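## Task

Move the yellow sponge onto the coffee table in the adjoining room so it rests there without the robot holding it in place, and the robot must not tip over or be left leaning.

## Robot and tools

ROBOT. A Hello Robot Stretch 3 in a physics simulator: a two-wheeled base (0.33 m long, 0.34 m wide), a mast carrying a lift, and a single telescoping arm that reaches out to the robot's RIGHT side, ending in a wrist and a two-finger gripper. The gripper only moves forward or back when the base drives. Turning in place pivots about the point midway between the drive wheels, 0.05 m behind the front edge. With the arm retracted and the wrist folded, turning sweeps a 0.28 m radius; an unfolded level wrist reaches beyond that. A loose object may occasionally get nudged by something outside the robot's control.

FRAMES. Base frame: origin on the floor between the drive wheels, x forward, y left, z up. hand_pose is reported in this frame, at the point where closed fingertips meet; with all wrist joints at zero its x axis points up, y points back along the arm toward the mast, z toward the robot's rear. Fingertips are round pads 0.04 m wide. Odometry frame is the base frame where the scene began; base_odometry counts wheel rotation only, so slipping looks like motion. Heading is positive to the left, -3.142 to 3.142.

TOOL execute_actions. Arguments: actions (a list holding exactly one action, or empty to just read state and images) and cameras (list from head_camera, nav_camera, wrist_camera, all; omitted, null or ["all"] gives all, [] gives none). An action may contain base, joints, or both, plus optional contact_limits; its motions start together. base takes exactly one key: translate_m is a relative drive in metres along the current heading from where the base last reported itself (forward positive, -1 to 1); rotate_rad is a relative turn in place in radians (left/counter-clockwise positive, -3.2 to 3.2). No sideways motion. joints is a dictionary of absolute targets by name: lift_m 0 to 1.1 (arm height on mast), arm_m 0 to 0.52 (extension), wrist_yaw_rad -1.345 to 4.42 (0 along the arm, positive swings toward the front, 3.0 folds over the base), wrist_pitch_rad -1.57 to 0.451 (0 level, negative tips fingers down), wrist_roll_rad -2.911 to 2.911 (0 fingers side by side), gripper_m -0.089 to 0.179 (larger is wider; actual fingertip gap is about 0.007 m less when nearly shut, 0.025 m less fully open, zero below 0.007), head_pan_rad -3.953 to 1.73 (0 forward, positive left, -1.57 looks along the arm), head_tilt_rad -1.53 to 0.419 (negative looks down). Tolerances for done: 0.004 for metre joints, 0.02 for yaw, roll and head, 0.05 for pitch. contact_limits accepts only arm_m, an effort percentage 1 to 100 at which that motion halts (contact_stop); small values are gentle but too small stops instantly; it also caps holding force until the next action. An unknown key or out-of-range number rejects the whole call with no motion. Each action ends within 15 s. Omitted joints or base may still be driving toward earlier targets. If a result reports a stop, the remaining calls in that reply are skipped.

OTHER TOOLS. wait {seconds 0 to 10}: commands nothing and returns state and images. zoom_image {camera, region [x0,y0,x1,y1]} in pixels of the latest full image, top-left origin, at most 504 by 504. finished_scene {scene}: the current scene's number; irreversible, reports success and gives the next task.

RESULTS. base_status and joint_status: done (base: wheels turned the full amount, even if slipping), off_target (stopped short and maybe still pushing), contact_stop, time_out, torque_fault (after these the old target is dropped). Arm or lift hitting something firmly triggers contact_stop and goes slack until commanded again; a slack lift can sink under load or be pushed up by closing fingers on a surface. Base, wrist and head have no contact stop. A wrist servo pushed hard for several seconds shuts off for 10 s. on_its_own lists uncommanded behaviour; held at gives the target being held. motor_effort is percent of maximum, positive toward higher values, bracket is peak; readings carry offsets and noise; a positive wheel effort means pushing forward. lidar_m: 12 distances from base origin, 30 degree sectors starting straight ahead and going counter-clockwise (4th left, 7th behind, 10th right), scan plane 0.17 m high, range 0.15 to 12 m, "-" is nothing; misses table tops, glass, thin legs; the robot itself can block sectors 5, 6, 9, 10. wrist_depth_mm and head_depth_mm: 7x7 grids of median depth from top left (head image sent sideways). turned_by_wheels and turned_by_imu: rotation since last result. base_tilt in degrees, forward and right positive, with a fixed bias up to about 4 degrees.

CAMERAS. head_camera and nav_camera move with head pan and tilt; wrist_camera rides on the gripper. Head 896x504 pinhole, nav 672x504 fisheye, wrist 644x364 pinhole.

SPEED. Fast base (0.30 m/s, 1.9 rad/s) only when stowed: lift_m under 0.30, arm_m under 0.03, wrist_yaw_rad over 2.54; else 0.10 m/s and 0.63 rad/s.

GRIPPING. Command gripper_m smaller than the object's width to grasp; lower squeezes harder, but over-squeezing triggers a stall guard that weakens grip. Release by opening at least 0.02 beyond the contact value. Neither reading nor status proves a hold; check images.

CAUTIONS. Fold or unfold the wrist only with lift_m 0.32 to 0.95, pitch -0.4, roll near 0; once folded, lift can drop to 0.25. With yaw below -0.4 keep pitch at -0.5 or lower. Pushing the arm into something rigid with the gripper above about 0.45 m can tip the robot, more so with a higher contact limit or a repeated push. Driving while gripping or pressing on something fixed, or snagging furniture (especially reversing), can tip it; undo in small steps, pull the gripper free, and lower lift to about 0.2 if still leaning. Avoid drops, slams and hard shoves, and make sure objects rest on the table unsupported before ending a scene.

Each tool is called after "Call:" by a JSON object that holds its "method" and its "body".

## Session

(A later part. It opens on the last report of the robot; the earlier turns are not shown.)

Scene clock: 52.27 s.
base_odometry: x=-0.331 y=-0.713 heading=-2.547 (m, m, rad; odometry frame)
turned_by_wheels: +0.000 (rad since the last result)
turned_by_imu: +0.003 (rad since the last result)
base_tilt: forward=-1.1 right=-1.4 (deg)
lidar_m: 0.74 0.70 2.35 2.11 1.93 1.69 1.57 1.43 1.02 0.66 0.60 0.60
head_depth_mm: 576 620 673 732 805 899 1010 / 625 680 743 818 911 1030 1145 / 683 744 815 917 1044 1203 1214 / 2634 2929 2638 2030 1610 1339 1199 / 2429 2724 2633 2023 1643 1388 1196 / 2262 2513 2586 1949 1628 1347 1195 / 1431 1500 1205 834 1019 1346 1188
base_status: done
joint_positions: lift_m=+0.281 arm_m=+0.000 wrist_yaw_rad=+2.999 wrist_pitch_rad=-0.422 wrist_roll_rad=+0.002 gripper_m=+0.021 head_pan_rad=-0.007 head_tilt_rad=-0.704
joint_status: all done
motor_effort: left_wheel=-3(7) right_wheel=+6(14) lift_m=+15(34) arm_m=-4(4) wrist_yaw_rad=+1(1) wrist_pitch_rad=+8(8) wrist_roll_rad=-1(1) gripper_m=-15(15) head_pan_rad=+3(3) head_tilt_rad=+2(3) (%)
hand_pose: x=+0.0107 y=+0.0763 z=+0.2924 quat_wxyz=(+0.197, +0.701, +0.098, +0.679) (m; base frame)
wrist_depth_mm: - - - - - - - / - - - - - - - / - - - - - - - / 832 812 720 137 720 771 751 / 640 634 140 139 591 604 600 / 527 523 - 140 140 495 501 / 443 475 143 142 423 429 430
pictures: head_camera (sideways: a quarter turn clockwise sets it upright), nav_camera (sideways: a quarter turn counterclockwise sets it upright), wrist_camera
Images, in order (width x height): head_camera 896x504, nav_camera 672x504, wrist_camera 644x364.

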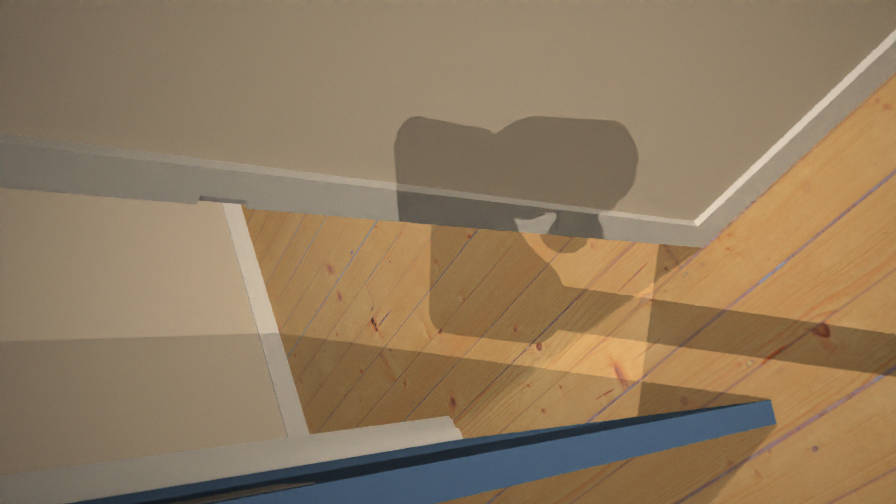

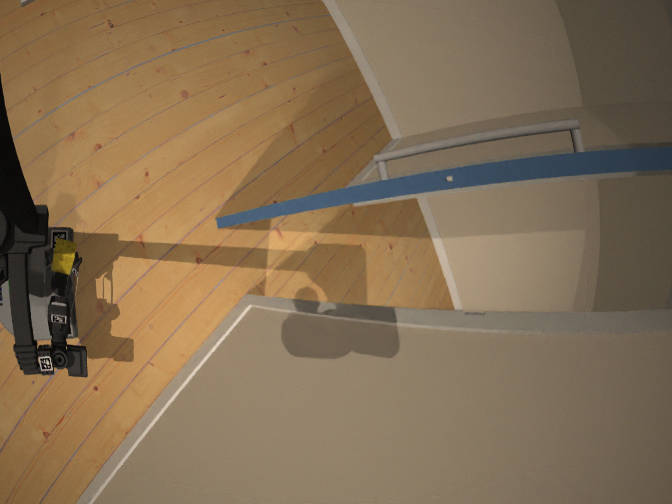

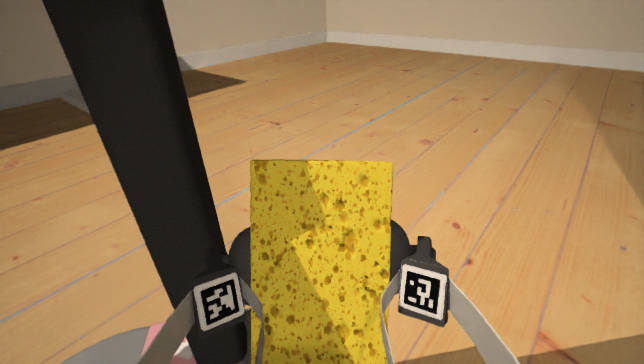

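Call:
{"method": "execute_actions", "body": {"actions": [{"base":{"translate_m":0.17}}], "cameras": []}}

Call:
{"method": "execute_actions", "body": {"actions": [{"base":{"rotate_rad":1.85},"joints":{"head_pan_rad":-1.57,"head_tilt_rad":-0.95}}], "cameras": ["head_camera","nav_camera"]}}

Scene clock: 55.23 s.
base_odometry: x=-0.472 y=-0.809 heading=-2.547 (m, m, rad; odometry frame)
turned_by_wheels: +0.000 (rad since the last result)
turned_by_imu: +0.000 (rad since the last result)
base_tilt: forward=-1.0 right=-1.3 (deg)
lidar_m: 0.60 0.54 2.22 2.23 2.04 1.85 1.72 1.57 0.84 0.54 0.49 0.49
head_depth_mm: 465 502 543 594 653 726 816 / 500 546 600 662 737 833 955 / 2576 603 667 741 839 972 1127 / 2477 2752 2631 2032 1645 1367 1201 / 2317 2559 2620 2018 1656 1391 1200 / 2145 2345 2510 2013 1631 1379 1171 / 2025 2138 1527 1428 971 871 1143
base_status: done
joint_positions: lift_m=+0.281 arm_m=+0.000 wrist_yaw_rad=+2.999 wrist_pitch_rad=-0.422 wrist_roll_rad=+0.002 gripper_m=+0.021 head_pan_rad=-0.007 head_tilt_rad=-0.703
joint_status: not commanded
motor_effort: left_wheel=-3(6) right_wheel=+6(15) lift_m=+16(16) arm_m=-4(4) wrist_yaw_rad=+1(1) wrist_pitch_rad=+8(8) wrist_roll_rad=-1(1) gripper_m=-15(15) head_pan_rad=+3(3) head_tilt_rad=+2(2) (%)
hand_pose: x=+0.0107 y=+0.0763 z=+0.2924 quat_wxyz=(+0.197, +0.701, +0.098, +0.679) (m; base frame)
wrist_depth_mm: - - - - - - - / - - - - - - - / - - - - - - - / 814 790 718 137 721 753 732 / 645 650 140 139 579 606 570 / 531 517 - 140 140 506 495 / 450 475 143 142 423 427 419
pictures: none
No camera images: the call's "cameras" was empty. Leave "cameras" out to get every camera's image.

Scene clock: 57.63 s.
base_odometry: x=-0.472 y=-0.809 heading=-0.697 (m, m, rad; odometry frame)
turned_by_wheels: +1.850 (rad since the last result)
turned_by_imu: +1.842 (rad since the last result)
base_tilt: forward=-1.1 right=-1.4 (deg)
lidar_m: 1.60 1.59 1.86 1.59 1.31 0.62 0.50 0.49 0.53 0.54 2.20 2.38
head_depth_mm: 2537 2290 1855 833 936 1040 1102 / 2399 2282 1889 1626 1169 1218 1129 / 2309 2264 1875 1611 1412 1250 1157 / 1423 1675 1810 1595 1405 1241 1152 / 558 617 698 907 1232 1241 1125 / 495 2021 1722 1586 1386 1233 1109 / 1868 2092 1826 1574 1381 1230 1107
base_status: done
joint_positions: lift_m=+0.281 arm_m=+0.000 wrist_yaw_rad=+2.999 wrist_pitch_rad=-0.422 wrist_roll_rad=+0.002 gripper_m=+0.021 head_pan_rad=-1.563 head_tilt_rad=-0.939
joint_status: all done
motor_effort: left_wheel=-3(10) right_wheel=+5(16) lift_m=+16(16) arm_m=-4(4) wrist_yaw_rad=+1(0) wrist_pitch_rad=+7(8) wrist_roll_rad=-1(1) gripper_m=-15(14) head_pan_rad=-4(47) head_tilt_rad=-7(33) (%)
hand_pose: x=+0.0107 y=+0.0763 z=+0.2924 quat_wxyz=(+0.197, +0.701, +0.098, +0.679) (m; base frame)
wrist_depth_mm: - - - - - - - / - - - - - - - / - - - - - - - / 798 787 720 137 731 749 727 / 637 630 139 138 590 610 600 / 526 525 - 140 140 502 497 / 446 479 143 142 424 431 427
pictures: head_camera (sideways: a quarter turn clockwise sets it upright), nav_camera (sideways: a quarter turn counterclockwise sets it upright)
Images, in order (width x height): head_camera 896x504, nav_camera 672x504.

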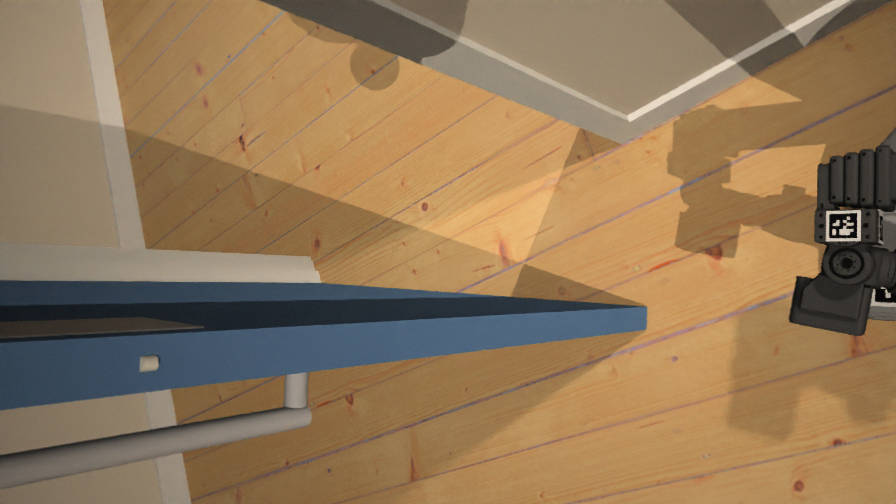

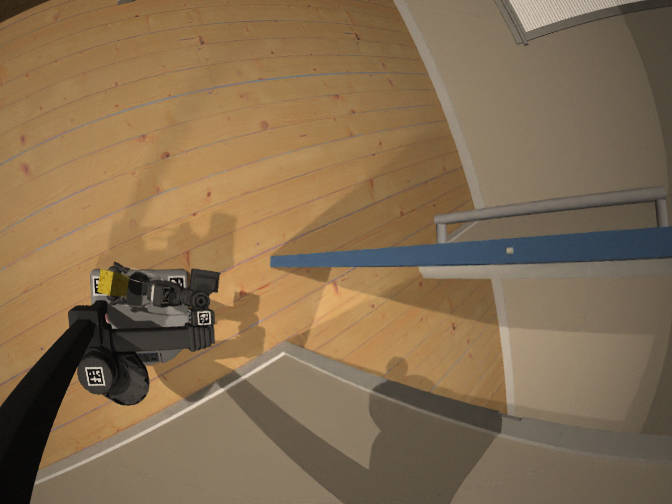

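Call:
{"method": "execute_actions", "body": {"actions": [{"base":{"rotate_rad":-0.08},"joints":{"arm_m":0.2,"lift_m":0.33,"head_tilt_rad":-1.1}}], "cameras": ["head_camera"]}}

Scene clock: 60.83 s.
base_odometry: x=-0.472 y=-0.809 heading=-0.777 (m, m, rad; odometry frame)
turned_by_wheels: -0.080 (rad since the last result)
turned_by_imu: -0.079 (rad since the last result)
base_tilt: forward=-1.1 right=-1.4 (deg)
lidar_m: 2.09 1.59 1.85 1.61 1.59 0.67 0.50 0.49 0.51 0.54 2.20 2.31
head_depth_mm: 2130 694 771 882 1015 1162 1116 / 2126 1850 1579 1063 1235 1203 1123 / 2102 1836 1609 1456 1313 1215 - / 2093 1832 1610 1444 1294 1203 - / 1413 1678 1549 1404 1290 1190 1086 / 536 629 1512 1411 1299 1187 1094 / 1930 1716 1592 1423 1294 1177 1092
base_status: done
joint_positions: lift_m=+0.329 arm_m=+0.200 wrist_yaw_rad=+2.999 wrist_pitch_rad=-0.421 wrist_roll_rad=+0.002 gripper_m=+0.021 head_pan_rad=-1.563 head_tilt_rad=-1.086
joint_status: all done
motor_effort: left_wheel=+3(5) right_wheel=-5(5) lift_m=+39(39) arm_m=+4(5) wrist_yaw_rad=+1(1) wrist_pitch_rad=+8(8) wrist_roll_rad=-1(1) gripper_m=-15(15) head_pan_rad=-3(4) head_tilt_rad=-9(26) (%)
hand_pose: x=+0.0107 y=-0.1228 z=+0.3414 quat_wxyz=(+0.197, +0.701, +0.098, +0.679) (m; base frame)
wrist_depth_mm: - - - - - - - / - - - - - - - / - - - - - - - / 893 878 801 136 819 829 817 / 713 744 140 139 650 662 659 / 598 - - 140 140 571 561 / 501 - 142 142 475 480 476
pictures: head_camera (sideways: a quarter turn clockwise sets it upright)
Images, in order (width x height): head_camera 896x504.

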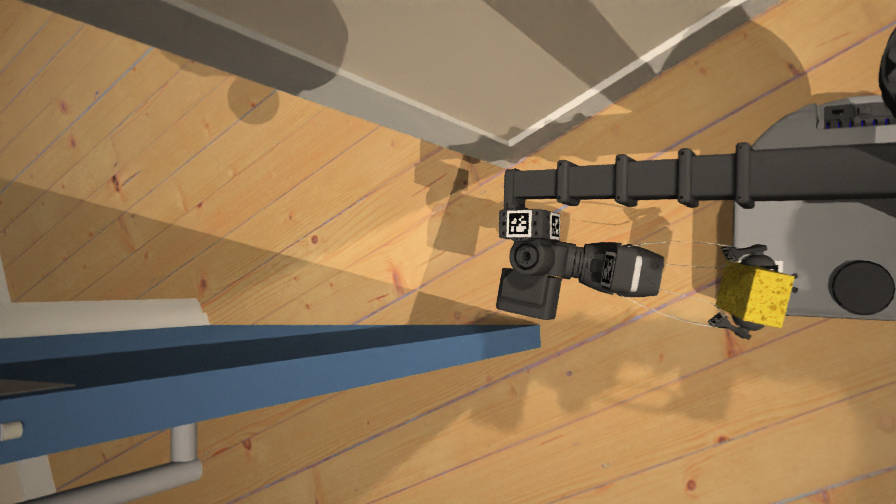

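Call:
{"method": "execute_actions", "body": {"actions": [{"joints":{"arm_m":0.45,"head_tilt_rad":-0.95},"contact_limits":{"arm_m":25}}], "cameras": ["head_camera"]}}

Call:
{"method": "execute_actions", "body": {"actions": [{"base":{"rotate_rad":0.3}}], "cameras": ["head_camera","nav_camera"]}}

Scene clock: 64.43 s.
base_odometry: x=-0.472 y=-0.809 heading=-0.777 (m, m, rad; odometry frame)
turned_by_wheels: +0.000 (rad since the last result)
turned_by_imu: +0.001 (rad since the last result)
base_tilt: forward=-1.1 right=-1.3 (deg)
lidar_m: 2.09 1.59 1.85 1.61 1.59 0.67 0.50 0.49 0.52 0.54 2.20 2.31
head_depth_mm: 2595 686 715 801 903 1026 1099 / 2506 2235 1862 966 1089 1210 1121 / 2432 2189 1846 1620 1374 1248 - / 2309 2208 1840 1647 1366 1223 1134 / 1363 1534 1730 1488 1342 1218 1115 / 502 575 685 1479 1355 1230 1112 / 573 1987 1736 1563 1368 1219 1104
base_status: not commanded
joint_positions: lift_m=+0.329 arm_m=+0.450 wrist_yaw_rad=+2.999 wrist_pitch_rad=-0.421 wrist_roll_rad=+0.002 gripper_m=+0.021 head_pan_rad=-1.563 head_tilt_rad=-0.952
joint_status: all done
motor_effort: left_wheel=+3(3) right_wheel=-5(5) lift_m=+39(40) arm_m=+3(2) wrist_yaw_rad=+0(1) wrist_pitch_rad=+8(7) wrist_roll_rad=-1(1) gripper_m=-15(15) head_pan_rad=-3(3) head_tilt_rad=+0(18) (%)
contact_limits: arm_m 25 (drawing in: default 18, maximum 30; extending or still: default 25, maximum 40)
hand_pose: x=+0.0107 y=-0.3728 z=+0.3414 quat_wxyz=(+0.197, +0.701, +0.098, +0.679) (m; base frame)
wrist_depth_mm: - - - - - - - / - - - - - - - / - - - - - - - / 915 927 137 136 812 867 819 / 712 725 139 138 661 674 669 / 591 582 - 140 140 566 547 / 499 497 465 141 469 483 476
pictures: head_camera (sideways: a quarter turn clockwise sets it upright)
Images, in order (width x height): head_camera 896x504.

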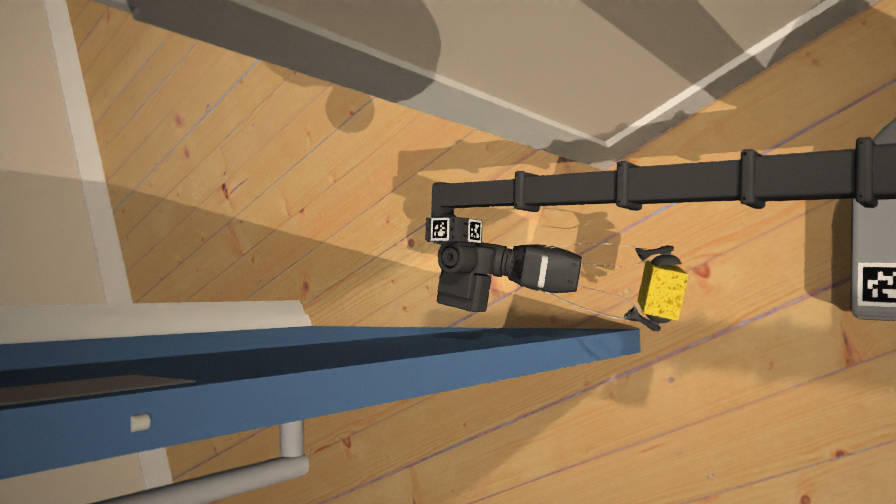

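Scene clock: 66.07 s.
base_odometry: x=-0.472 y=-0.809 heading=-0.477 (m, m, rad; odometry frame)
turned_by_wheels: +0.300 (rad since the last result)
turned_by_imu: +0.273 (rad since the last result)
base_tilt: forward=-1.0 right=-1.3 (deg)
lidar_m: 1.60 1.86 1.76 1.57 0.89 0.55 0.49 0.49 0.58 0.83 0.74 2.30
head_depth_mm: 2215 2260 1874 1606 1125 1147 1111 / 1404 2170 1872 1601 1406 1249 1121 / 1192 1447 1745 1612 1396 1257 - / 1025 1201 1455 1617 1369 1218 1133 / 901 1035 1217 1465 1382 1210 1119 / 798 907 1045 1236 1355 1226 1108 / 720 806 915 1095 1347 1222 1104
base_status: done
joint_positions: lift_m=+0.329 arm_m=+0.450 wrist_yaw_rad=+2.998 wrist_pitch_rad=-0.420 wrist_roll_rad=+0.002 gripper_m=+0.021 head_pan_rad=-1.564 head_tilt_rad=-0.951
joint_status: not commanded
motor_effort: left_wheel=-3(49) right_wheel=+6(100) lift_m=+39(39) arm_m=+1(4) wrist_yaw_rad=+1(7) wrist_pitch_rad=+7(7) wrist_roll_rad=-1(1) gripper_m=-15(15) head_pan_rad=-3(4) head_tilt_rad=+0(1) (%)
hand_pose: x=+0.0109 y=-0.3730 z=+0.3416 quat_wxyz=(+0.197, +0.701, +0.097, +0.679) (m; base frame)
wrist_depth_mm: - - - - - - - / 931 - - - - - - / 870 - - - - - - / 784 938 137 137 823 842 838 / 676 751 139 139 648 666 667 / 577 573 - 140 140 551 551 / 494 496 462 142 464 478 476
pictures: head_camera (sideways: a quarter turn clockwise sets it upright), nav_camera (sideways: a quarter turn counterclockwise sets it upright)
Images, in order (width x height): head_camera 896x504, nav_camera 672x504.

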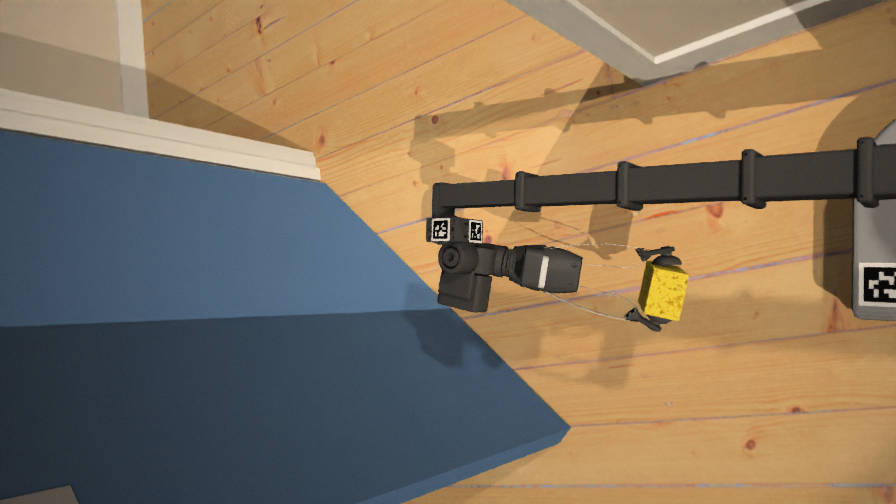

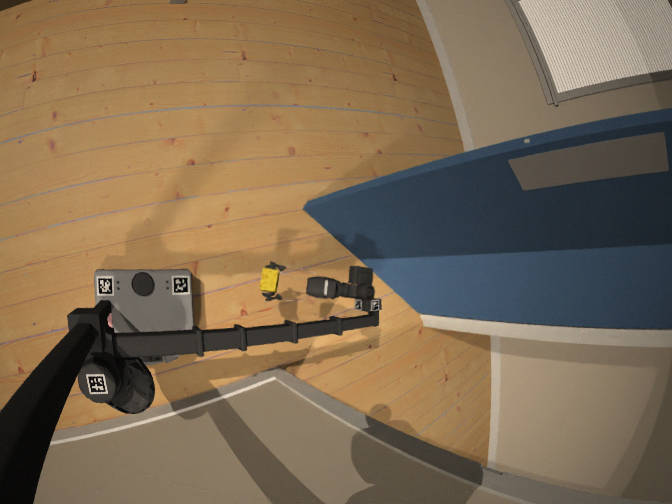

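Call:
{"method": "execute_actions", "body": {"actions": [{"base":{"rotate_rad":0.15},"joints":{"arm_m":0.5}}], "cameras": []}}

Call:
{"method": "execute_actions", "body": {"actions": [{"base":{"rotate_rad":0.25}}], "cameras": ["head_camera","nav_camera"]}}

Scene clock: 67.77 s.
base_odometry: x=-0.472 y=-0.809 heading=-0.327 (m, m, rad; odometry frame)
turned_by_wheels: +0.150 (rad since the last result)
turned_by_imu: +0.150 (rad since the last result)
base_tilt: forward=-1.0 right=-1.4 (deg)
lidar_m: 1.60 1.85 1.65 1.57 0.73 0.51 0.49 0.50 0.64 1.09 1.07 2.15
head_depth_mm: 1251 1545 1844 1612 1412 1215 1129 / 1178 1400 1738 1599 1406 1250 1122 / 1125 1322 1605 1591 1410 1259 - / 1078 1256 1520 1601 1394 1238 1136 / 1034 1195 1426 1565 1384 1238 1118 / 995 1145 1347 1541 1376 1231 1104 / 954 1094 1297 1524 1373 1222 1102
base_status: done
joint_positions: lift_m=+0.329 arm_m=+0.500 wrist_yaw_rad=+2.998 wrist_pitch_rad=-0.420 wrist_roll_rad=+0.002 gripper_m=+0.021 head_pan_rad=-1.564 head_tilt_rad=-0.951
joint_status: all done
motor_effort: left_wheel=-3(9) right_wheel=+5(14) lift_m=+39(39) arm_m=+3(5) wrist_yaw_rad=+1(1) wrist_pitch_rad=+7(7) wrist_roll_rad=+0(1) gripper_m=-14(14) head_pan_rad=-3(3) head_tilt_rad=+0(0) (%)
hand_pose: x=+0.0108 y=-0.4228 z=+0.3416 quat_wxyz=(+0.197, +0.701, +0.098, +0.679) (m; base frame)
wrist_depth_mm: 779 - - - - - - / 756 - - - - - - / 724 - - - - - - / 681 907 137 137 808 859 824 / 649 698 139 139 650 680 665 / 569 580 - 141 141 561 557 / 499 497 471 143 472 480 474
pictures: none
No camera images: the call's "cameras" was empty. Leave "cameras" out to get every camera's image.

Scene clock: 69.10 s.
base_odometry: x=-0.472 y=-0.809 heading=-0.078 (m, m, rad; odometry frame)
turned_by_wheels: +0.250 (rad since the last result)
turned_by_imu: +0.249 (rad since the last result)
base_tilt: forward=-1.1 right=-1.3 (deg)
lidar_m: 2.04 1.85 1.57 1.11 0.59 0.49 0.49 0.54 1.22 1.16 2.46 1.59
head_depth_mm: 1084 1264 1518 1603 1408 1252 1129 / 1076 1255 1509 1597 1401 1244 1123 / 1071 1252 1502 1600 1412 1255 - / 1067 1233 1489 1609 1390 1237 1138 / 1060 1229 1518 1567 1377 1232 1115 / 2134 2163 1815 1577 1385 1231 1109 / 2201 2149 1810 1560 1373 1225 1107
base_status: done
joint_positions: lift_m=+0.329 arm_m=+0.500 wrist_yaw_rad=+2.998 wrist_pitch_rad=-0.420 wrist_roll_rad=+0.002 gripper_m=+0.021 head_pan_rad=-1.564 head_tilt_rad=-0.951
joint_status: not commanded
motor_effort: left_wheel=-3(9) right_wheel=+5(15) lift_m=+39(38) arm_m=+3(3) wrist_yaw_rad=+1(1) wrist_pitch_rad=+7(7) wrist_roll_rad=-1(1) gripper_m=-15(15) head_pan_rad=-3(3) head_tilt_rad=+1(1) (%)
hand_pose: x=+0.0108 y=-0.4228 z=+0.3416 quat_wxyz=(+0.197, +0.701, +0.098, +0.679) (m; base frame)
wrist_depth_mm: 672 949 - - - - - / 662 978 - - - - - / 672 950 - - - - - / 656 835 137 137 846 833 845 / 644 696 139 138 665 666 672 / 577 576 - 140 140 568 567 / 495 500 470 143 473 476 472
pictures: head_camera (sideways: a quarter turn clockwise sets it upright), nav_camera (sideways: a quarter turn counterclockwise sets it upright)
Images, in order (width x height): head_camera 896x504, nav_camera 672x504.

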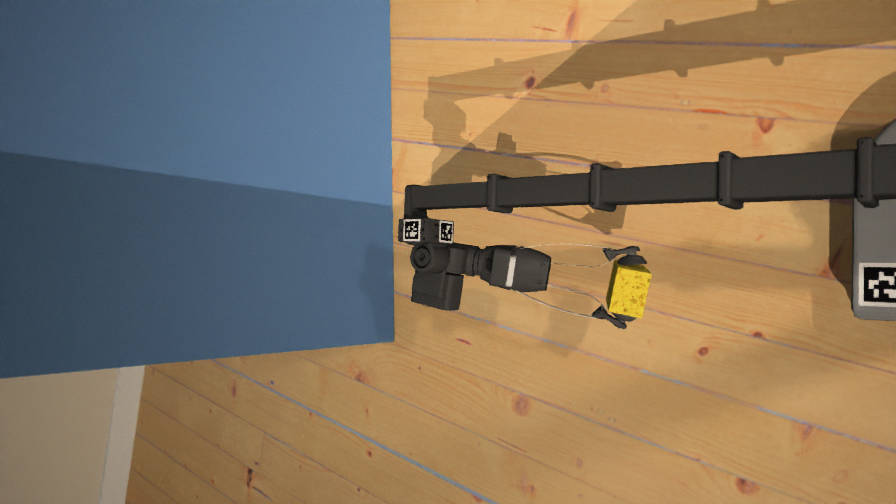

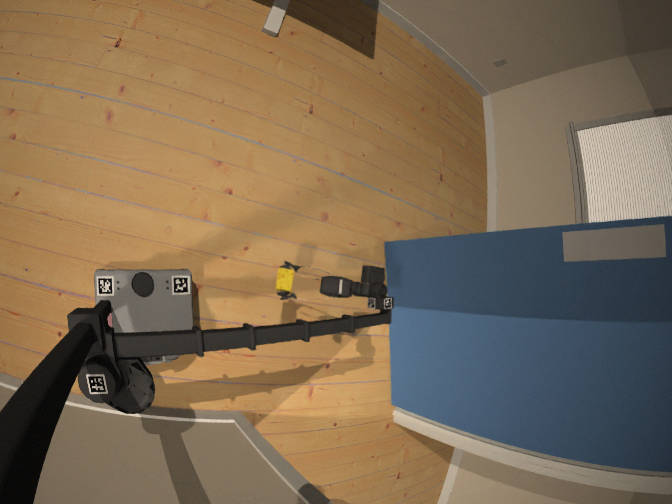

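Call:
{"method": "execute_actions", "body": {"actions": [{"joints":{"arm_m":0.0,"lift_m":0.28,"head_pan_rad":-0.4,"head_tilt_rad":-0.7}}], "cameras": []}}

Call:
{"method": "execute_actions", "body": {"actions": [{"base":{"rotate_rad":-1.72}}], "cameras": ["nav_camera"]}}

Call:
{"method": "execute_actions", "body": {"actions": [{"base":{"translate_m":0.4}}], "cameras": ["nav_camera"]}}

Scene clock: 74.97 s.
base_odometry: x=-0.472 y=-0.809 heading=-0.078 (m, m, rad; odometry frame)
turned_by_wheels: +0.000 (rad since the last result)
turned_by_imu: +0.001 (rad since the last result)
base_tilt: forward=-1.1 right=-1.3 (deg)
lidar_m: 2.04 1.85 1.57 1.11 0.59 0.49 0.49 0.54 1.23 1.16 2.46 1.60
head_depth_mm: 1907 2144 2401 2070 1675 1415 1220 / 1873 2107 2360 2069 1671 1405 1215 / 1833 2050 2332 2042 1664 1396 1210 / 1782 1957 2244 2030 1655 1395 1202 / 1759 1652 2150 1950 1647 1389 1198 / 1714 1631 2143 2009 1629 1379 1198 / 1683 1611 2108 1980 1630 1379 1183
base_status: not commanded
joint_positions: lift_m=+0.281 arm_m=+0.000 wrist_yaw_rad=+2.998 wrist_pitch_rad=-0.420 wrist_roll_rad=+0.002 gripper_m=+0.021 head_pan_rad=-0.407 head_tilt_rad=-0.705
joint_status: all done
motor_effort: left_wheel=-3(3) right_wheel=+5(5) lift_m=+15(31) arm_m=-4(3) wrist_yaw_rad=+1(1) wrist_pitch_rad=+7(7) wrist_roll_rad=-1(1) gripper_m=-15(14) head_pan_rad=+3(45) head_tilt_rad=+3(27) (%)
hand_pose: x=+0.0108 y=+0.0764 z=+0.2927 quat_wxyz=(+0.197, +0.701, +0.098, +0.679) (m; base frame)
wrist_depth_mm: 528 - - - - - - / 536 - - - - - - / 546 - - - - - - / 556 671 732 137 745 762 757 / 537 647 140 138 592 621 591 / 513 535 - 141 140 503 493 / 444 480 143 142 428 431 429
pictures: none
No camera images: the call's "cameras" was empty. Leave "cameras" out to get every camera's image.

Scene clock: 77.30 s.
base_odometry: x=-0.472 y=-0.809 heading=-1.797 (m, m, rad; odometry frame)
turned_by_wheels: -1.720 (rad since the last result)
turned_by_imu: -1.713 (rad since the last result)
base_tilt: forward=-1.0 right=-1.4 (deg)
lidar_m: 1.16 1.17 2.09 1.59 2.14 1.61 1.57 0.66 0.50 0.49 0.51 1.31
head_depth_mm: 2277 2593 2684 2071 808 868 938 / 2190 2483 2653 2053 1679 1373 1135 / 2122 2347 2562 2046 1665 1402 1209 / 1252 1407 1630 1860 1652 1390 1206 / 1157 1277 1437 1639 1638 1385 1200 / 1084 1200 1334 1514 1610 1379 1195 / 1025 1127 1241 1396 1543 1368 1190
base_status: done
joint_positions: lift_m=+0.281 arm_m=+0.000 wrist_yaw_rad=+2.998 wrist_pitch_rad=-0.420 wrist_roll_rad=+0.002 gripper_m=+0.021 head_pan_rad=-0.407 head_tilt_rad=-0.704
joint_status: not commanded
motor_effort: left_wheel=+4(11) right_wheel=-6(12) lift_m=+17(16) arm_m=-4(4) wrist_yaw_rad=+1(1) wrist_pitch_rad=+7(8) wrist_roll_rad=-1(1) gripper_m=-14(15) head_pan_rad=+3(3) head_tilt_rad=+3(3) (%)
hand_pose: x=+0.0108 y=+0.0764 z=+0.2927 quat_wxyz=(+0.197, +0.701, +0.098, +0.679) (m; base frame)
wrist_depth_mm: - - - - - - - / - - - - - - - / - - - - - - - / 815 799 741 137 730 765 762 / 659 637 139 139 586 600 599 / 537 522 - 140 140 496 496 / 455 474 143 142 424 433 425
pictures: nav_camera (sideways: a quarter turn counterclockwise sets it upright)
Images, in order (width x height): nav_camera 672x504.

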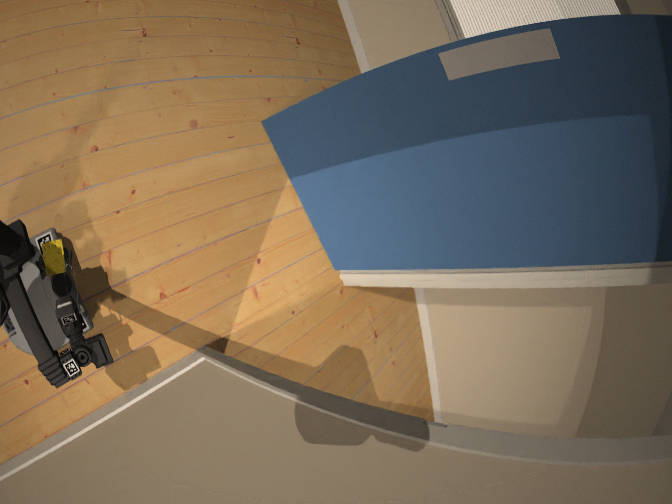

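Scene clock: 80.30 s.
base_odometry: x=-0.561 y=-1.198 heading=-1.797 (m, m, rad; odometry frame)
turned_by_wheels: +0.000 (rad since the last result)
turned_by_imu: +0.001 (rad since the last result)
base_tilt: forward=-1.1 right=-1.4 (deg)
lidar_m: 0.77 0.77 2.07 1.58 2.09 2.02 1.70 0.68 0.52 0.49 2.45 0.87
head_depth_mm: 1862 2109 2387 2079 1677 1411 1221 / 970 1980 2287 2064 1662 1408 1215 / 862 987 1149 1354 1578 1395 1207 / 801 899 1020 1184 1398 1392 1206 / 750 835 938 1076 1254 1358 1199 / 707 780 870 982 1132 1296 1192 / 669 731 812 906 1034 1200 1189
base_status: done
joint_positions: lift_m=+0.281 arm_m=+0.000 wrist_yaw_rad=+2.998 wrist_pitch_rad=-0.420 wrist_roll_rad=+0.002 gripper_m=+0.021 head_pan_rad=-0.407 head_tilt_rad=-0.704
joint_status: not commanded
motor_effort: left_wheel=+4(10) right_wheel=-6(12) lift_m=+17(16) arm_m=-4(4) wrist_yaw_rad=+1(1) wrist_pitch_rad=+7(7) wrist_roll_rad=-1(1) gripper_m=-14(14) head_pan_rad=+3(3) head_tilt_rad=+3(2) (%)
hand_pose: x=+0.0107 y=+0.0764 z=+0.2927 quat_wxyz=(+0.197, +0.701, +0.098, +0.679) (m; base frame)
wrist_depth_mm: - - - - - - - / - - - - - - - / - - - - - - - / 819 809 734 137 726 740 770 / 641 640 139 139 577 595 602 / 527 522 - 140 140 503 496 / 448 472 143 143 422 429 429
pictures: nav_camera (sideways: a quarter turn counterclockwise sets it upright)
Images, in order (width x height): nav_camera 672x504.

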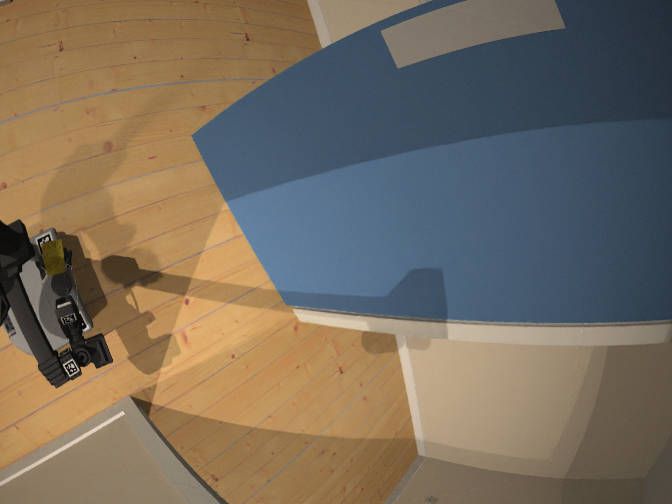

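Call:
{"method": "execute_actions", "body": {"actions": [{"base":{"translate_m":0.38},"joints":{"head_pan_rad":0,"head_tilt_rad":-0.5}}], "cameras": []}}

Call:
{"method": "execute_actions", "body": {"actions": [{"base":{"rotate_rad":-1.57}}], "cameras": ["nav_camera"]}}

Call:
{"method": "execute_actions", "body": {"actions": [{"base":{"translate_m":0.3}}], "cameras": ["nav_camera"]}}

Scene clock: 83.70 s.
base_odometry: x=-0.646 y=-1.569 heading=-1.797 (m, m, rad; odometry frame)
turned_by_wheels: +0.000 (rad since the last result)
turned_by_imu: +0.001 (rad since the last result)
base_tilt: forward=-1.1 right=-1.3 (deg)
lidar_m: 0.39 0.39 0.47 2.01 1.64 2.36 1.75 0.71 0.61 2.76 0.72 0.44
head_depth_mm: 333 362 398 440 493 560 649 / 325 354 386 427 476 539 620 / 318 345 377 415 462 520 596 / 311 336 366 403 446 501 571 / 304 328 357 391 433 484 547 / 298 321 349 381 420 467 528 / 291 314 340 371 407 452 509
base_status: done
joint_positions: lift_m=+0.281 arm_m=+0.000 wrist_yaw_rad=+2.999 wrist_pitch_rad=-0.420 wrist_roll_rad=+0.002 gripper_m=+0.021 head_pan_rad=-0.007 head_tilt_rad=-0.506
joint_status: all done
motor_effort: left_wheel=+4(11) right_wheel=-5(10) lift_m=+16(16) arm_m=-4(4) wrist_yaw_rad=+1(1) wrist_pitch_rad=+7(7) wrist_roll_rad=-1(1) gripper_m=-15(14) head_pan_rad=+3(29) head_tilt_rad=+4(28) (%)
hand_pose: x=+0.0107 y=+0.0764 z=+0.2927 quat_wxyz=(+0.197, +0.701, +0.098, +0.679) (m; base frame)
wrist_depth_mm: - - - - - - 331 / - - - - - - 337 / - - - - - 451 350 / 824 786 722 137 717 478 360 / 638 632 140 138 574 496 374 / 525 525 - 140 140 478 386 / 447 475 143 142 426 431 404
pictures: none
No camera images: the call's "cameras" was empty. Leave "cameras" out to get every camera's image.

Scene clock: 85.87 s.
base_odometry: x=-0.646 y=-1.569 heading=+2.917 (m, m, rad; odometry frame)
turned_by_wheels: -1.570 (rad since the last result)
turned_by_imu: -1.563 (rad since the last result)
base_tilt: forward=-1.1 right=-1.4 (deg)
lidar_m: 2.76 0.73 0.44 0.39 0.39 0.47 2.00 1.64 2.35 1.74 0.71 0.61
head_depth_mm: 2333 2515 2725 2842 2082 1662 1266 / 2326 2526 2706 2863 2073 1638 1364 / 2336 2497 2731 2815 2056 1633 1352 / 2358 2532 2734 2784 2057 1635 1340 / 2329 2535 2736 2732 2031 1618 1337 / 2337 2530 2738 2712 2028 1610 1327 / 2349 2522 2760 2681 2020 1602 1320
base_status: done
joint_positions: lift_m=+0.281 arm_m=+0.000 wrist_yaw_rad=+2.999 wrist_pitch_rad=-0.420 wrist_roll_rad=+0.002 gripper_m=+0.021 head_pan_rad=-0.007 head_tilt_rad=-0.506
joint_status: not commanded
motor_effort: left_wheel=+4(11) right_wheel=-6(13) lift_m=+16(16) arm_m=-4(4) wrist_yaw_rad=+1(1) wrist_pitch_rad=+7(7) wrist_roll_rad=-1(1) gripper_m=-14(14) head_pan_rad=+3(4) head_tilt_rad=+4(4) (%)
hand_pose: x=+0.0107 y=+0.0764 z=+0.2927 quat_wxyz=(+0.197, +0.701, +0.098, +0.679) (m; base frame)
wrist_depth_mm: 313 - 375 416 467 527 - / 334 - 400 450 502 584 - / 355 - 432 489 570 657 - / 384 411 454 137 619 729 730 / 409 442 140 138 593 609 593 / 456 484 - 140 140 497 500 / 447 477 143 142 423 430 425
pictures: nav_camera (sideways: a quarter turn counterclockwise sets it upright)
Images, in order (width x height): nav_camera 672x504.

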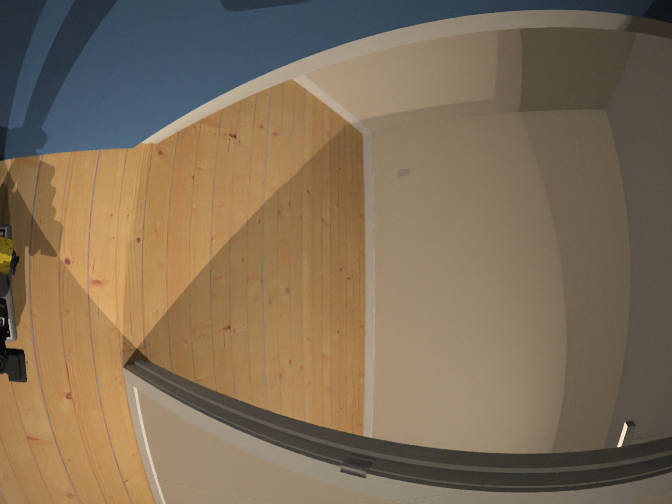

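Scene clock: 88.63 s.
base_odometry: x=-0.939 y=-1.502 heading=+2.917 (m, m, rad; odometry frame)
turned_by_wheels: +0.000 (rad since the last result)
turned_by_imu: +0.001 (rad since the last result)
base_tilt: forward=-1.0 right=-1.3 (deg)
lidar_m: 2.46 1.91 0.51 0.46 0.46 0.54 1.94 1.94 2.42 0.74 0.40 2.53
head_depth_mm: 2063 2215 2456 2546 2083 1665 1360 / 2084 2237 2425 2601 2088 1636 1357 / 2098 2219 2429 2574 2066 1634 1354 / 2054 2257 2438 2595 2050 1617 1341 / 2091 2242 2414 2617 2044 1617 1339 / 2097 2241 2445 2615 2027 1607 1327 / 2079 2251 2451 2573 1999 1594 1321
base_status: done
joint_positions: lift_m=+0.281 arm_m=+0.000 wrist_yaw_rad=+2.999 wrist_pitch_rad=-0.420 wrist_roll_rad=+0.002 gripper_m=+0.021 head_pan_rad=-0.007 head_tilt_rad=-0.506
joint_status: not commanded
motor_effort: left_wheel=+4(11) right_wheel=-6(10) lift_m=+16(17) arm_m=-4(4) wrist_yaw_rad=+1(1) wrist_pitch_rad=+7(7) wrist_roll_rad=-1(1) gripper_m=-15(15) head_pan_rad=+3(3) head_tilt_rad=+4(4) (%)
hand_pose: x=+0.0107 y=+0.0764 z=+0.2927 quat_wxyz=(+0.197, +0.701, +0.098, +0.679) (m; base frame)
wrist_depth_mm: 354 - 429 469 565 - - / 383 - 461 512 609 - - / 408 - 498 563 676 - - / 433 465 529 138 744 763 745 / 468 509 139 139 589 605 595 / 492 520 - 140 140 508 499 / 445 475 142 142 424 434 430
pictures: nav_camera (sideways: a quarter turn counterclockwise sets it upright)
Images, in order (width x height): nav_camera 672x504.

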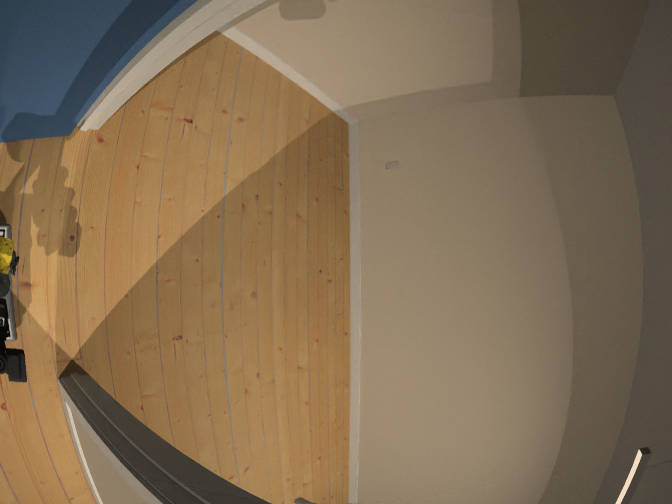

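Call:
{"method": "execute_actions", "body": {"actions": [{"base":{"translate_m":0.8},"joints":{"head_pan_rad":-1.2}}], "cameras": ["nav_camera","head_camera"]}}

Scene clock: 93.20 s.
base_odometry: x=-1.719 y=-1.324 heading=+2.917 (m, m, rad; odometry frame)
turned_by_wheels: +0.000 (rad since the last result)
turned_by_imu: +0.002 (rad since the last result)
base_tilt: forward=-1.0 right=-1.4 (deg)
lidar_m: 1.65 1.75 1.41 1.37 0.72 0.76 1.39 0.59 0.70 1.71 1.87 1.70
head_depth_mm: 1972 2119 2263 1973 1944 1643 1360 / 2034 2197 2345 2084 2004 1652 1350 / 2108 2254 2421 2147 2062 1631 1352 / 2203 2370 2566 2154 2046 1626 1336 / 2277 2479 2684 2736 2023 1609 1336 / 2396 2553 2759 2707 2009 1610 1333 / 2199 2311 2443 2497 2016 1610 1324
base_status: done
joint_positions: lift_m=+0.281 arm_m=+0.000 wrist_yaw_rad=+2.999 wrist_pitch_rad=-0.420 wrist_roll_rad=+0.002 gripper_m=+0.021 head_pan_rad=-1.193 head_tilt_rad=-0.506
joint_status: all done
motor_effort: left_wheel=+4(11) right_wheel=-6(10) lift_m=+16(16) arm_m=-4(4) wrist_yaw_rad=+1(1) wrist_pitch_rad=+8(7) wrist_roll_rad=-1(1) gripper_m=-15(15) head_pan_rad=-3(46) head_tilt_rad=+3(3) (%)
hand_pose: x=+0.0107 y=+0.0764 z=+0.2927 quat_wxyz=(+0.197, +0.701, +0.098, +0.679) (m; base frame)
wrist_depth_mm: 602 - - - - - - / 632 - - - - - - / 628 - - - - - - / 608 765 736 137 733 765 738 / 613 634 139 138 593 594 609 / 531 529 - 140 140 504 492 / 444 478 142 142 421 437 428
pictures: head_camera (sideways: a quarter turn clockwise sets it upright), nav_camera (sideways: a quarter turn counterclockwise sets it upright)
Images, in order (width x height): head_camera 896x504, nav_camera 672x504.

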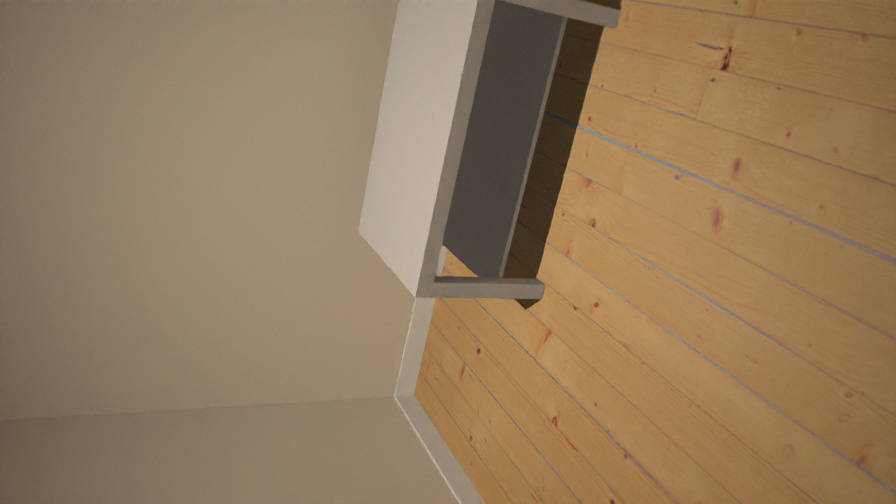

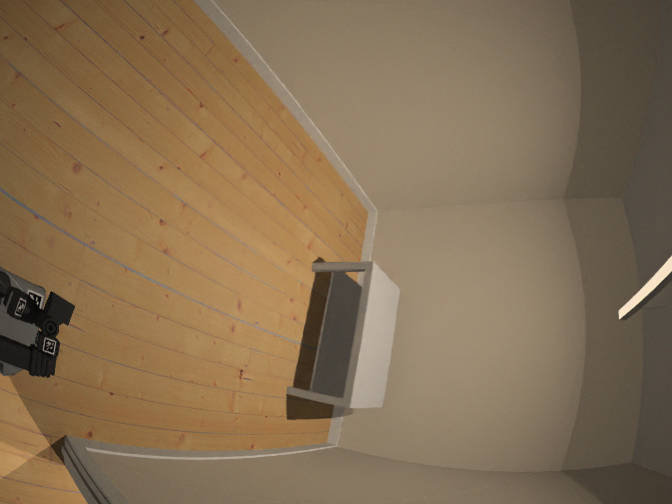

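Call:
{"method": "execute_actions", "body": {"actions": [{"base":{"rotate_rad":-1.27},"joints":{"head_pan_rad":0,"head_tilt_rad":-0.8}}], "cameras": []}}

Call:
{"method": "execute_actions", "body": {"actions": [{"base":{"translate_m":1.0}}], "cameras": ["head_camera"]}}

Call:
{"method": "execute_actions", "body": {"actions": [{"base":{"translate_m":0.24},"joints":{"lift_m":0.45}}], "cameras": ["head_camera"]}}

Call:
{"method": "execute_actions", "body": {"actions": [{"base":{"rotate_rad":1.27},"joints":{"lift_m":0.72,"head_pan_rad":-1.57,"head_tilt_rad":-0.9}}], "cameras": ["head_camera","nav_camera"]}}

Scene clock: 95.87 s.
base_odometry: x=-1.719 y=-1.324 heading=+1.647 (m, m, rad; odometry frame)
turned_by_wheels: -1.270 (rad since the last result)
turned_by_imu: -1.264 (rad since the last result)
base_tilt: forward=-1.1 right=-1.3 (deg)
lidar_m: 1.87 1.84 1.66 1.66 1.52 1.37 0.83 0.72 0.98 0.64 0.60 1.10
head_depth_mm: 2004 2123 2118 1889 1566 1345 1181 / 2072 1996 2095 1863 1564 1341 1170 / 2133 1983 2146 1835 1553 1327 1167 / 2202 2046 2166 1842 1539 1331 1162 / 2253 2308 2138 1830 1540 1320 1160 / 2341 2612 2229 1816 1524 1315 1154 / 2401 2610 2226 1804 1518 1304 1150
base_status: done
joint_positions: lift_m=+0.281 arm_m=+0.000 wrist_yaw_rad=+2.999 wrist_pitch_rad=-0.420 wrist_roll_rad=+0.002 gripper_m=+0.021 head_pan_rad=-0.007 head_tilt_rad=-0.790
joint_status: all done
motor_effort: left_wheel=+4(11) right_wheel=-6(13) lift_m=+17(15) arm_m=-4(4) wrist_yaw_rad=+1(1) wrist_pitch_rad=+7(7) wrist_roll_rad=-1(1) gripper_m=-15(14) head_pan_rad=+3(45) head_tilt_rad=-6(34) (%)
hand_pose: x=+0.0107 y=+0.0764 z=+0.2927 quat_wxyz=(+0.197, +0.701, +0.098, +0.679) (m; base frame)
wrist_depth_mm: - - - - - - - / - - - - - - - / - - - - - - - / 823 779 742 137 737 756 757 / 636 627 140 138 585 596 591 / 530 533 - 140 141 506 494 / 449 469 143 142 419 428 430
pictures: none
No camera images: the call's "cameras" was empty. Leave "cameras" out to get every camera's image.

Scene clock: 100.87 s.
base_odometry: x=-1.795 y=-0.327 heading=+1.647 (m, m, rad; odometry frame)
turned_by_wheels: +0.000 (rad since the last result)
turned_by_imu: +0.002 (rad since the last result)
base_tilt: forward=-1.1 right=-1.4 (deg)
lidar_m: 0.87 1.46 1.32 1.33 1.61 2.32 1.70 0.89 0.81 0.81 0.84 0.86
head_depth_mm: 1207 1349 1480 1219 1092 1315 1171 / 1243 1386 1515 1218 1287 1342 1173 / 1275 1441 1545 1202 1343 1327 1169 / 1318 1492 1483 1201 1423 1329 1163 / 1358 1538 1704 1195 1453 1313 1163 / 1412 1597 1867 1762 1447 1318 1154 / 1461 1673 1963 1807 1515 1311 1150
base_status: done
joint_positions: lift_m=+0.281 arm_m=+0.000 wrist_yaw_rad=+2.999 wrist_pitch_rad=-0.420 wrist_roll_rad=+0.002 gripper_m=+0.021 head_pan_rad=-0.007 head_tilt_rad=-0.791
joint_status: not commanded
motor_effort: left_wheel=+4(11) right_wheel=-6(11) lift_m=+16(16) arm_m=-3(4) wrist_yaw_rad=+0(1) wrist_pitch_rad=+7(7) wrist_roll_rad=-1(1) gripper_m=-14(15) head_pan_rad=+3(3) head_tilt_rad=-5(6) (%)
hand_pose: x=+0.0107 y=+0.0764 z=+0.2927 quat_wxyz=(+0.197, +0.701, +0.098, +0.679) (m; base frame)
wrist_depth_mm: - - - - - - - / - - - - - - - / - - - - - - - / 814 790 735 137 738 747 732 / 654 640 139 138 590 594 594 / 529 528 - 140 140 504 493 / 449 474 143 142 425 436 428
pictures: head_camera (sideways: a quarter turn clockwise sets it upright)
Images, in order (width x height): head_camera 896x504.

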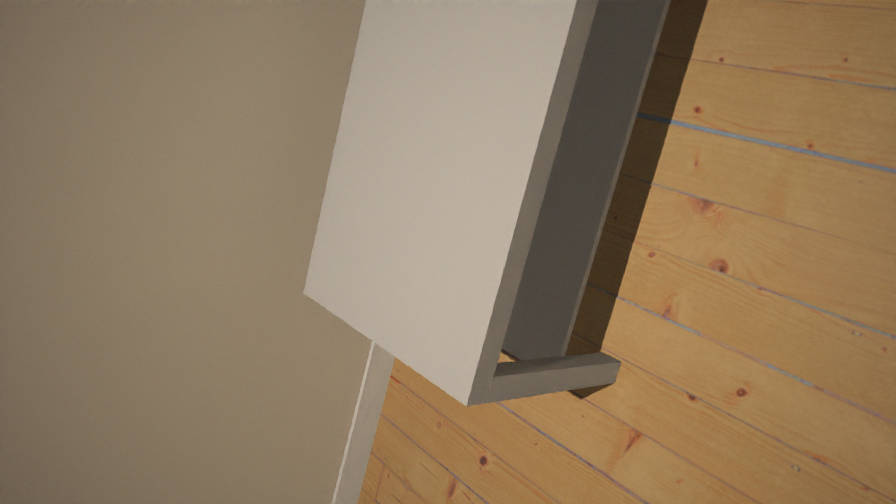

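Scene clock: 104.63 s.
base_odometry: x=-1.814 y=-0.087 heading=+1.648 (m, m, rad; odometry frame)
turned_by_wheels: +0.000 (rad since the last result)
turned_by_imu: +0.001 (rad since the last result)
base_tilt: forward=-1.1 right=-1.3 (deg)
lidar_m: 0.63 0.64 1.23 1.24 1.51 2.55 1.94 0.99 0.89 0.89 0.70 1.13
head_depth_mm: 1004 1128 1280 1229 1018 917 1159 / 1048 1164 1325 1214 1019 929 1176 / 1075 1202 1379 1202 1010 1157 1165 / 1106 1248 1443 1196 1004 1219 1170 / 1144 1299 1489 1190 1002 1248 1156 / 1188 1344 1564 1744 1019 1245 1155 / 1226 1403 1636 1788 1522 1309 1149
base_status: done
joint_positions: lift_m=+0.449 arm_m=+0.000 wrist_yaw_rad=+2.999 wrist_pitch_rad=-0.420 wrist_roll_rad=+0.002 gripper_m=+0.021 head_pan_rad=-0.007 head_tilt_rad=-0.791
joint_status: all done
motor_effort: left_wheel=+4(12) right_wheel=-6(12) lift_m=+40(43) arm_m=-4(4) wrist_yaw_rad=+1(1) wrist_pitch_rad=+7(7) wrist_roll_rad=-1(1) gripper_m=-14(15) head_pan_rad=+3(3) head_tilt_rad=-5(6) (%)
hand_pose: x=+0.0107 y=+0.0764 z=+0.4615 quat_wxyz=(+0.197, +0.701, +0.098, +0.679) (m; base frame)
wrist_depth_mm: - - - - - - - / - - - - - - - / - - - - - - - / - - - 137 - - - / 887 891 140 139 810 837 840 / 740 727 - 140 140 693 690 / 621 623 143 142 588 596 587
pictures: head_camera (sideways: a quarter turn clockwise sets it upright)
Images, in order (width x height): head_camera 896x504.

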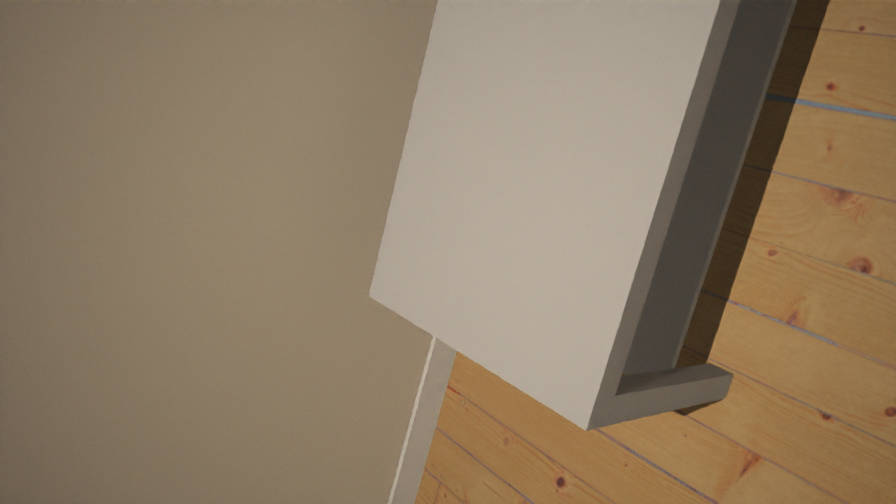

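Scene clock: 107.93 s.
base_odometry: x=-1.814 y=-0.087 heading=+2.917 (m, m, rad; odometry frame)
turned_by_wheels: +1.270 (rad since the last result)
turned_by_imu: +1.266 (rad since the last result)
base_tilt: forward=-1.0 right=-1.4 (deg)
lidar_m: 1.23 1.30 1.84 2.54 2.06 0.91 0.89 0.73 0.70 1.22 0.63 1.27
head_depth_mm: 1073 1237 1350 1107 987 1258 - / 1085 1237 1356 1095 979 1319 - / 1089 1243 1361 1090 985 1316 1106 / 1094 1256 1295 1087 999 1310 - / 1096 1260 1285 1079 991 1320 1109 / 1103 1267 1270 1079 987 1255 1124 / 1111 1276 1429 1069 980 1229 1117
base_status: done
joint_positions: lift_m=+0.719 arm_m=+0.000 wrist_yaw_rad=+2.999 wrist_pitch_rad=-0.420 wrist_roll_rad=+0.002 gripper_m=+0.021 head_pan_rad=-1.563 head_tilt_rad=-0.889
joint_status: all done
motor_effort: left_wheel=-3(7) right_wheel=+6(11) lift_m=+40(43) arm_m=-4(3) wrist_yaw_rad=+1(0) wrist_pitch_rad=+7(7) wrist_roll_rad=-1(1) gripper_m=-14(14) head_pan_rad=-3(46) head_tilt_rad=-7(22) (%)
hand_pose: x=+0.0107 y=+0.0764 z=+0.7315 quat_wxyz=(+0.197, +0.701, +0.098, +0.679) (m; base frame)
wrist_depth_mm: - - - - - - - / - - - - - - - / - - - - - - - / - - - 137 - - - / - - 140 139 - - - / - - - 141 140 - - / 902 908 142 142 853 867 868
pictures: head_camera (sideways: a quarter turn clockwise sets it upright), nav_camera (sideways: a quarter turn counterclockwise sets it upright)
Images, in order (width x height): head_camera 896x504, nav_camera 672x504.

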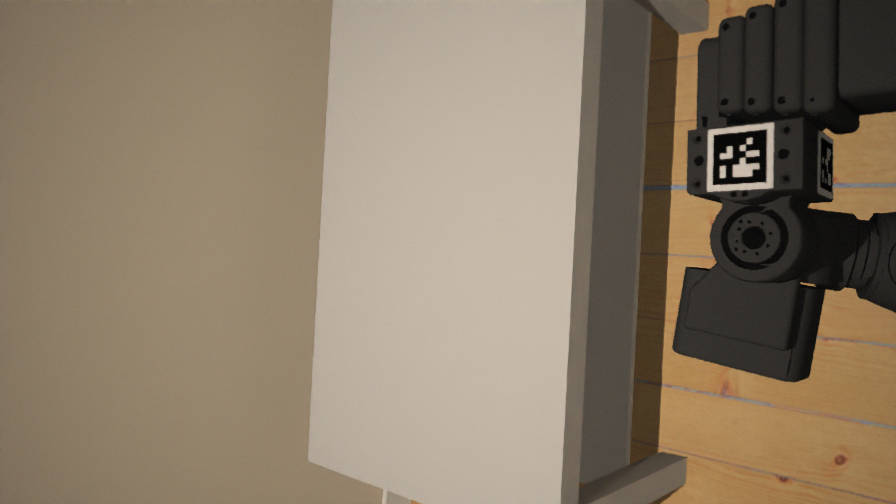

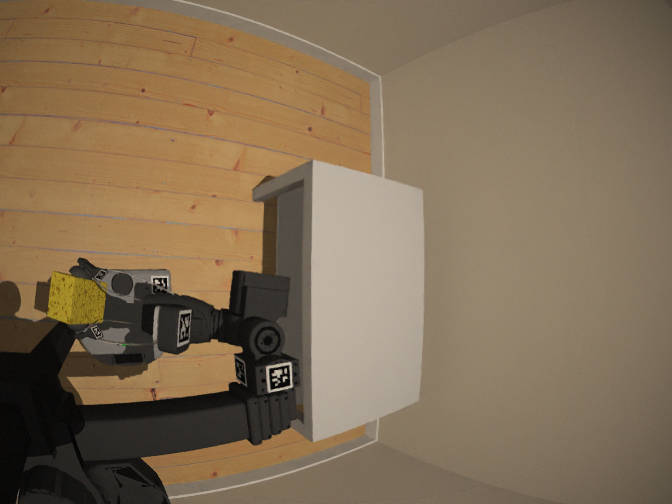

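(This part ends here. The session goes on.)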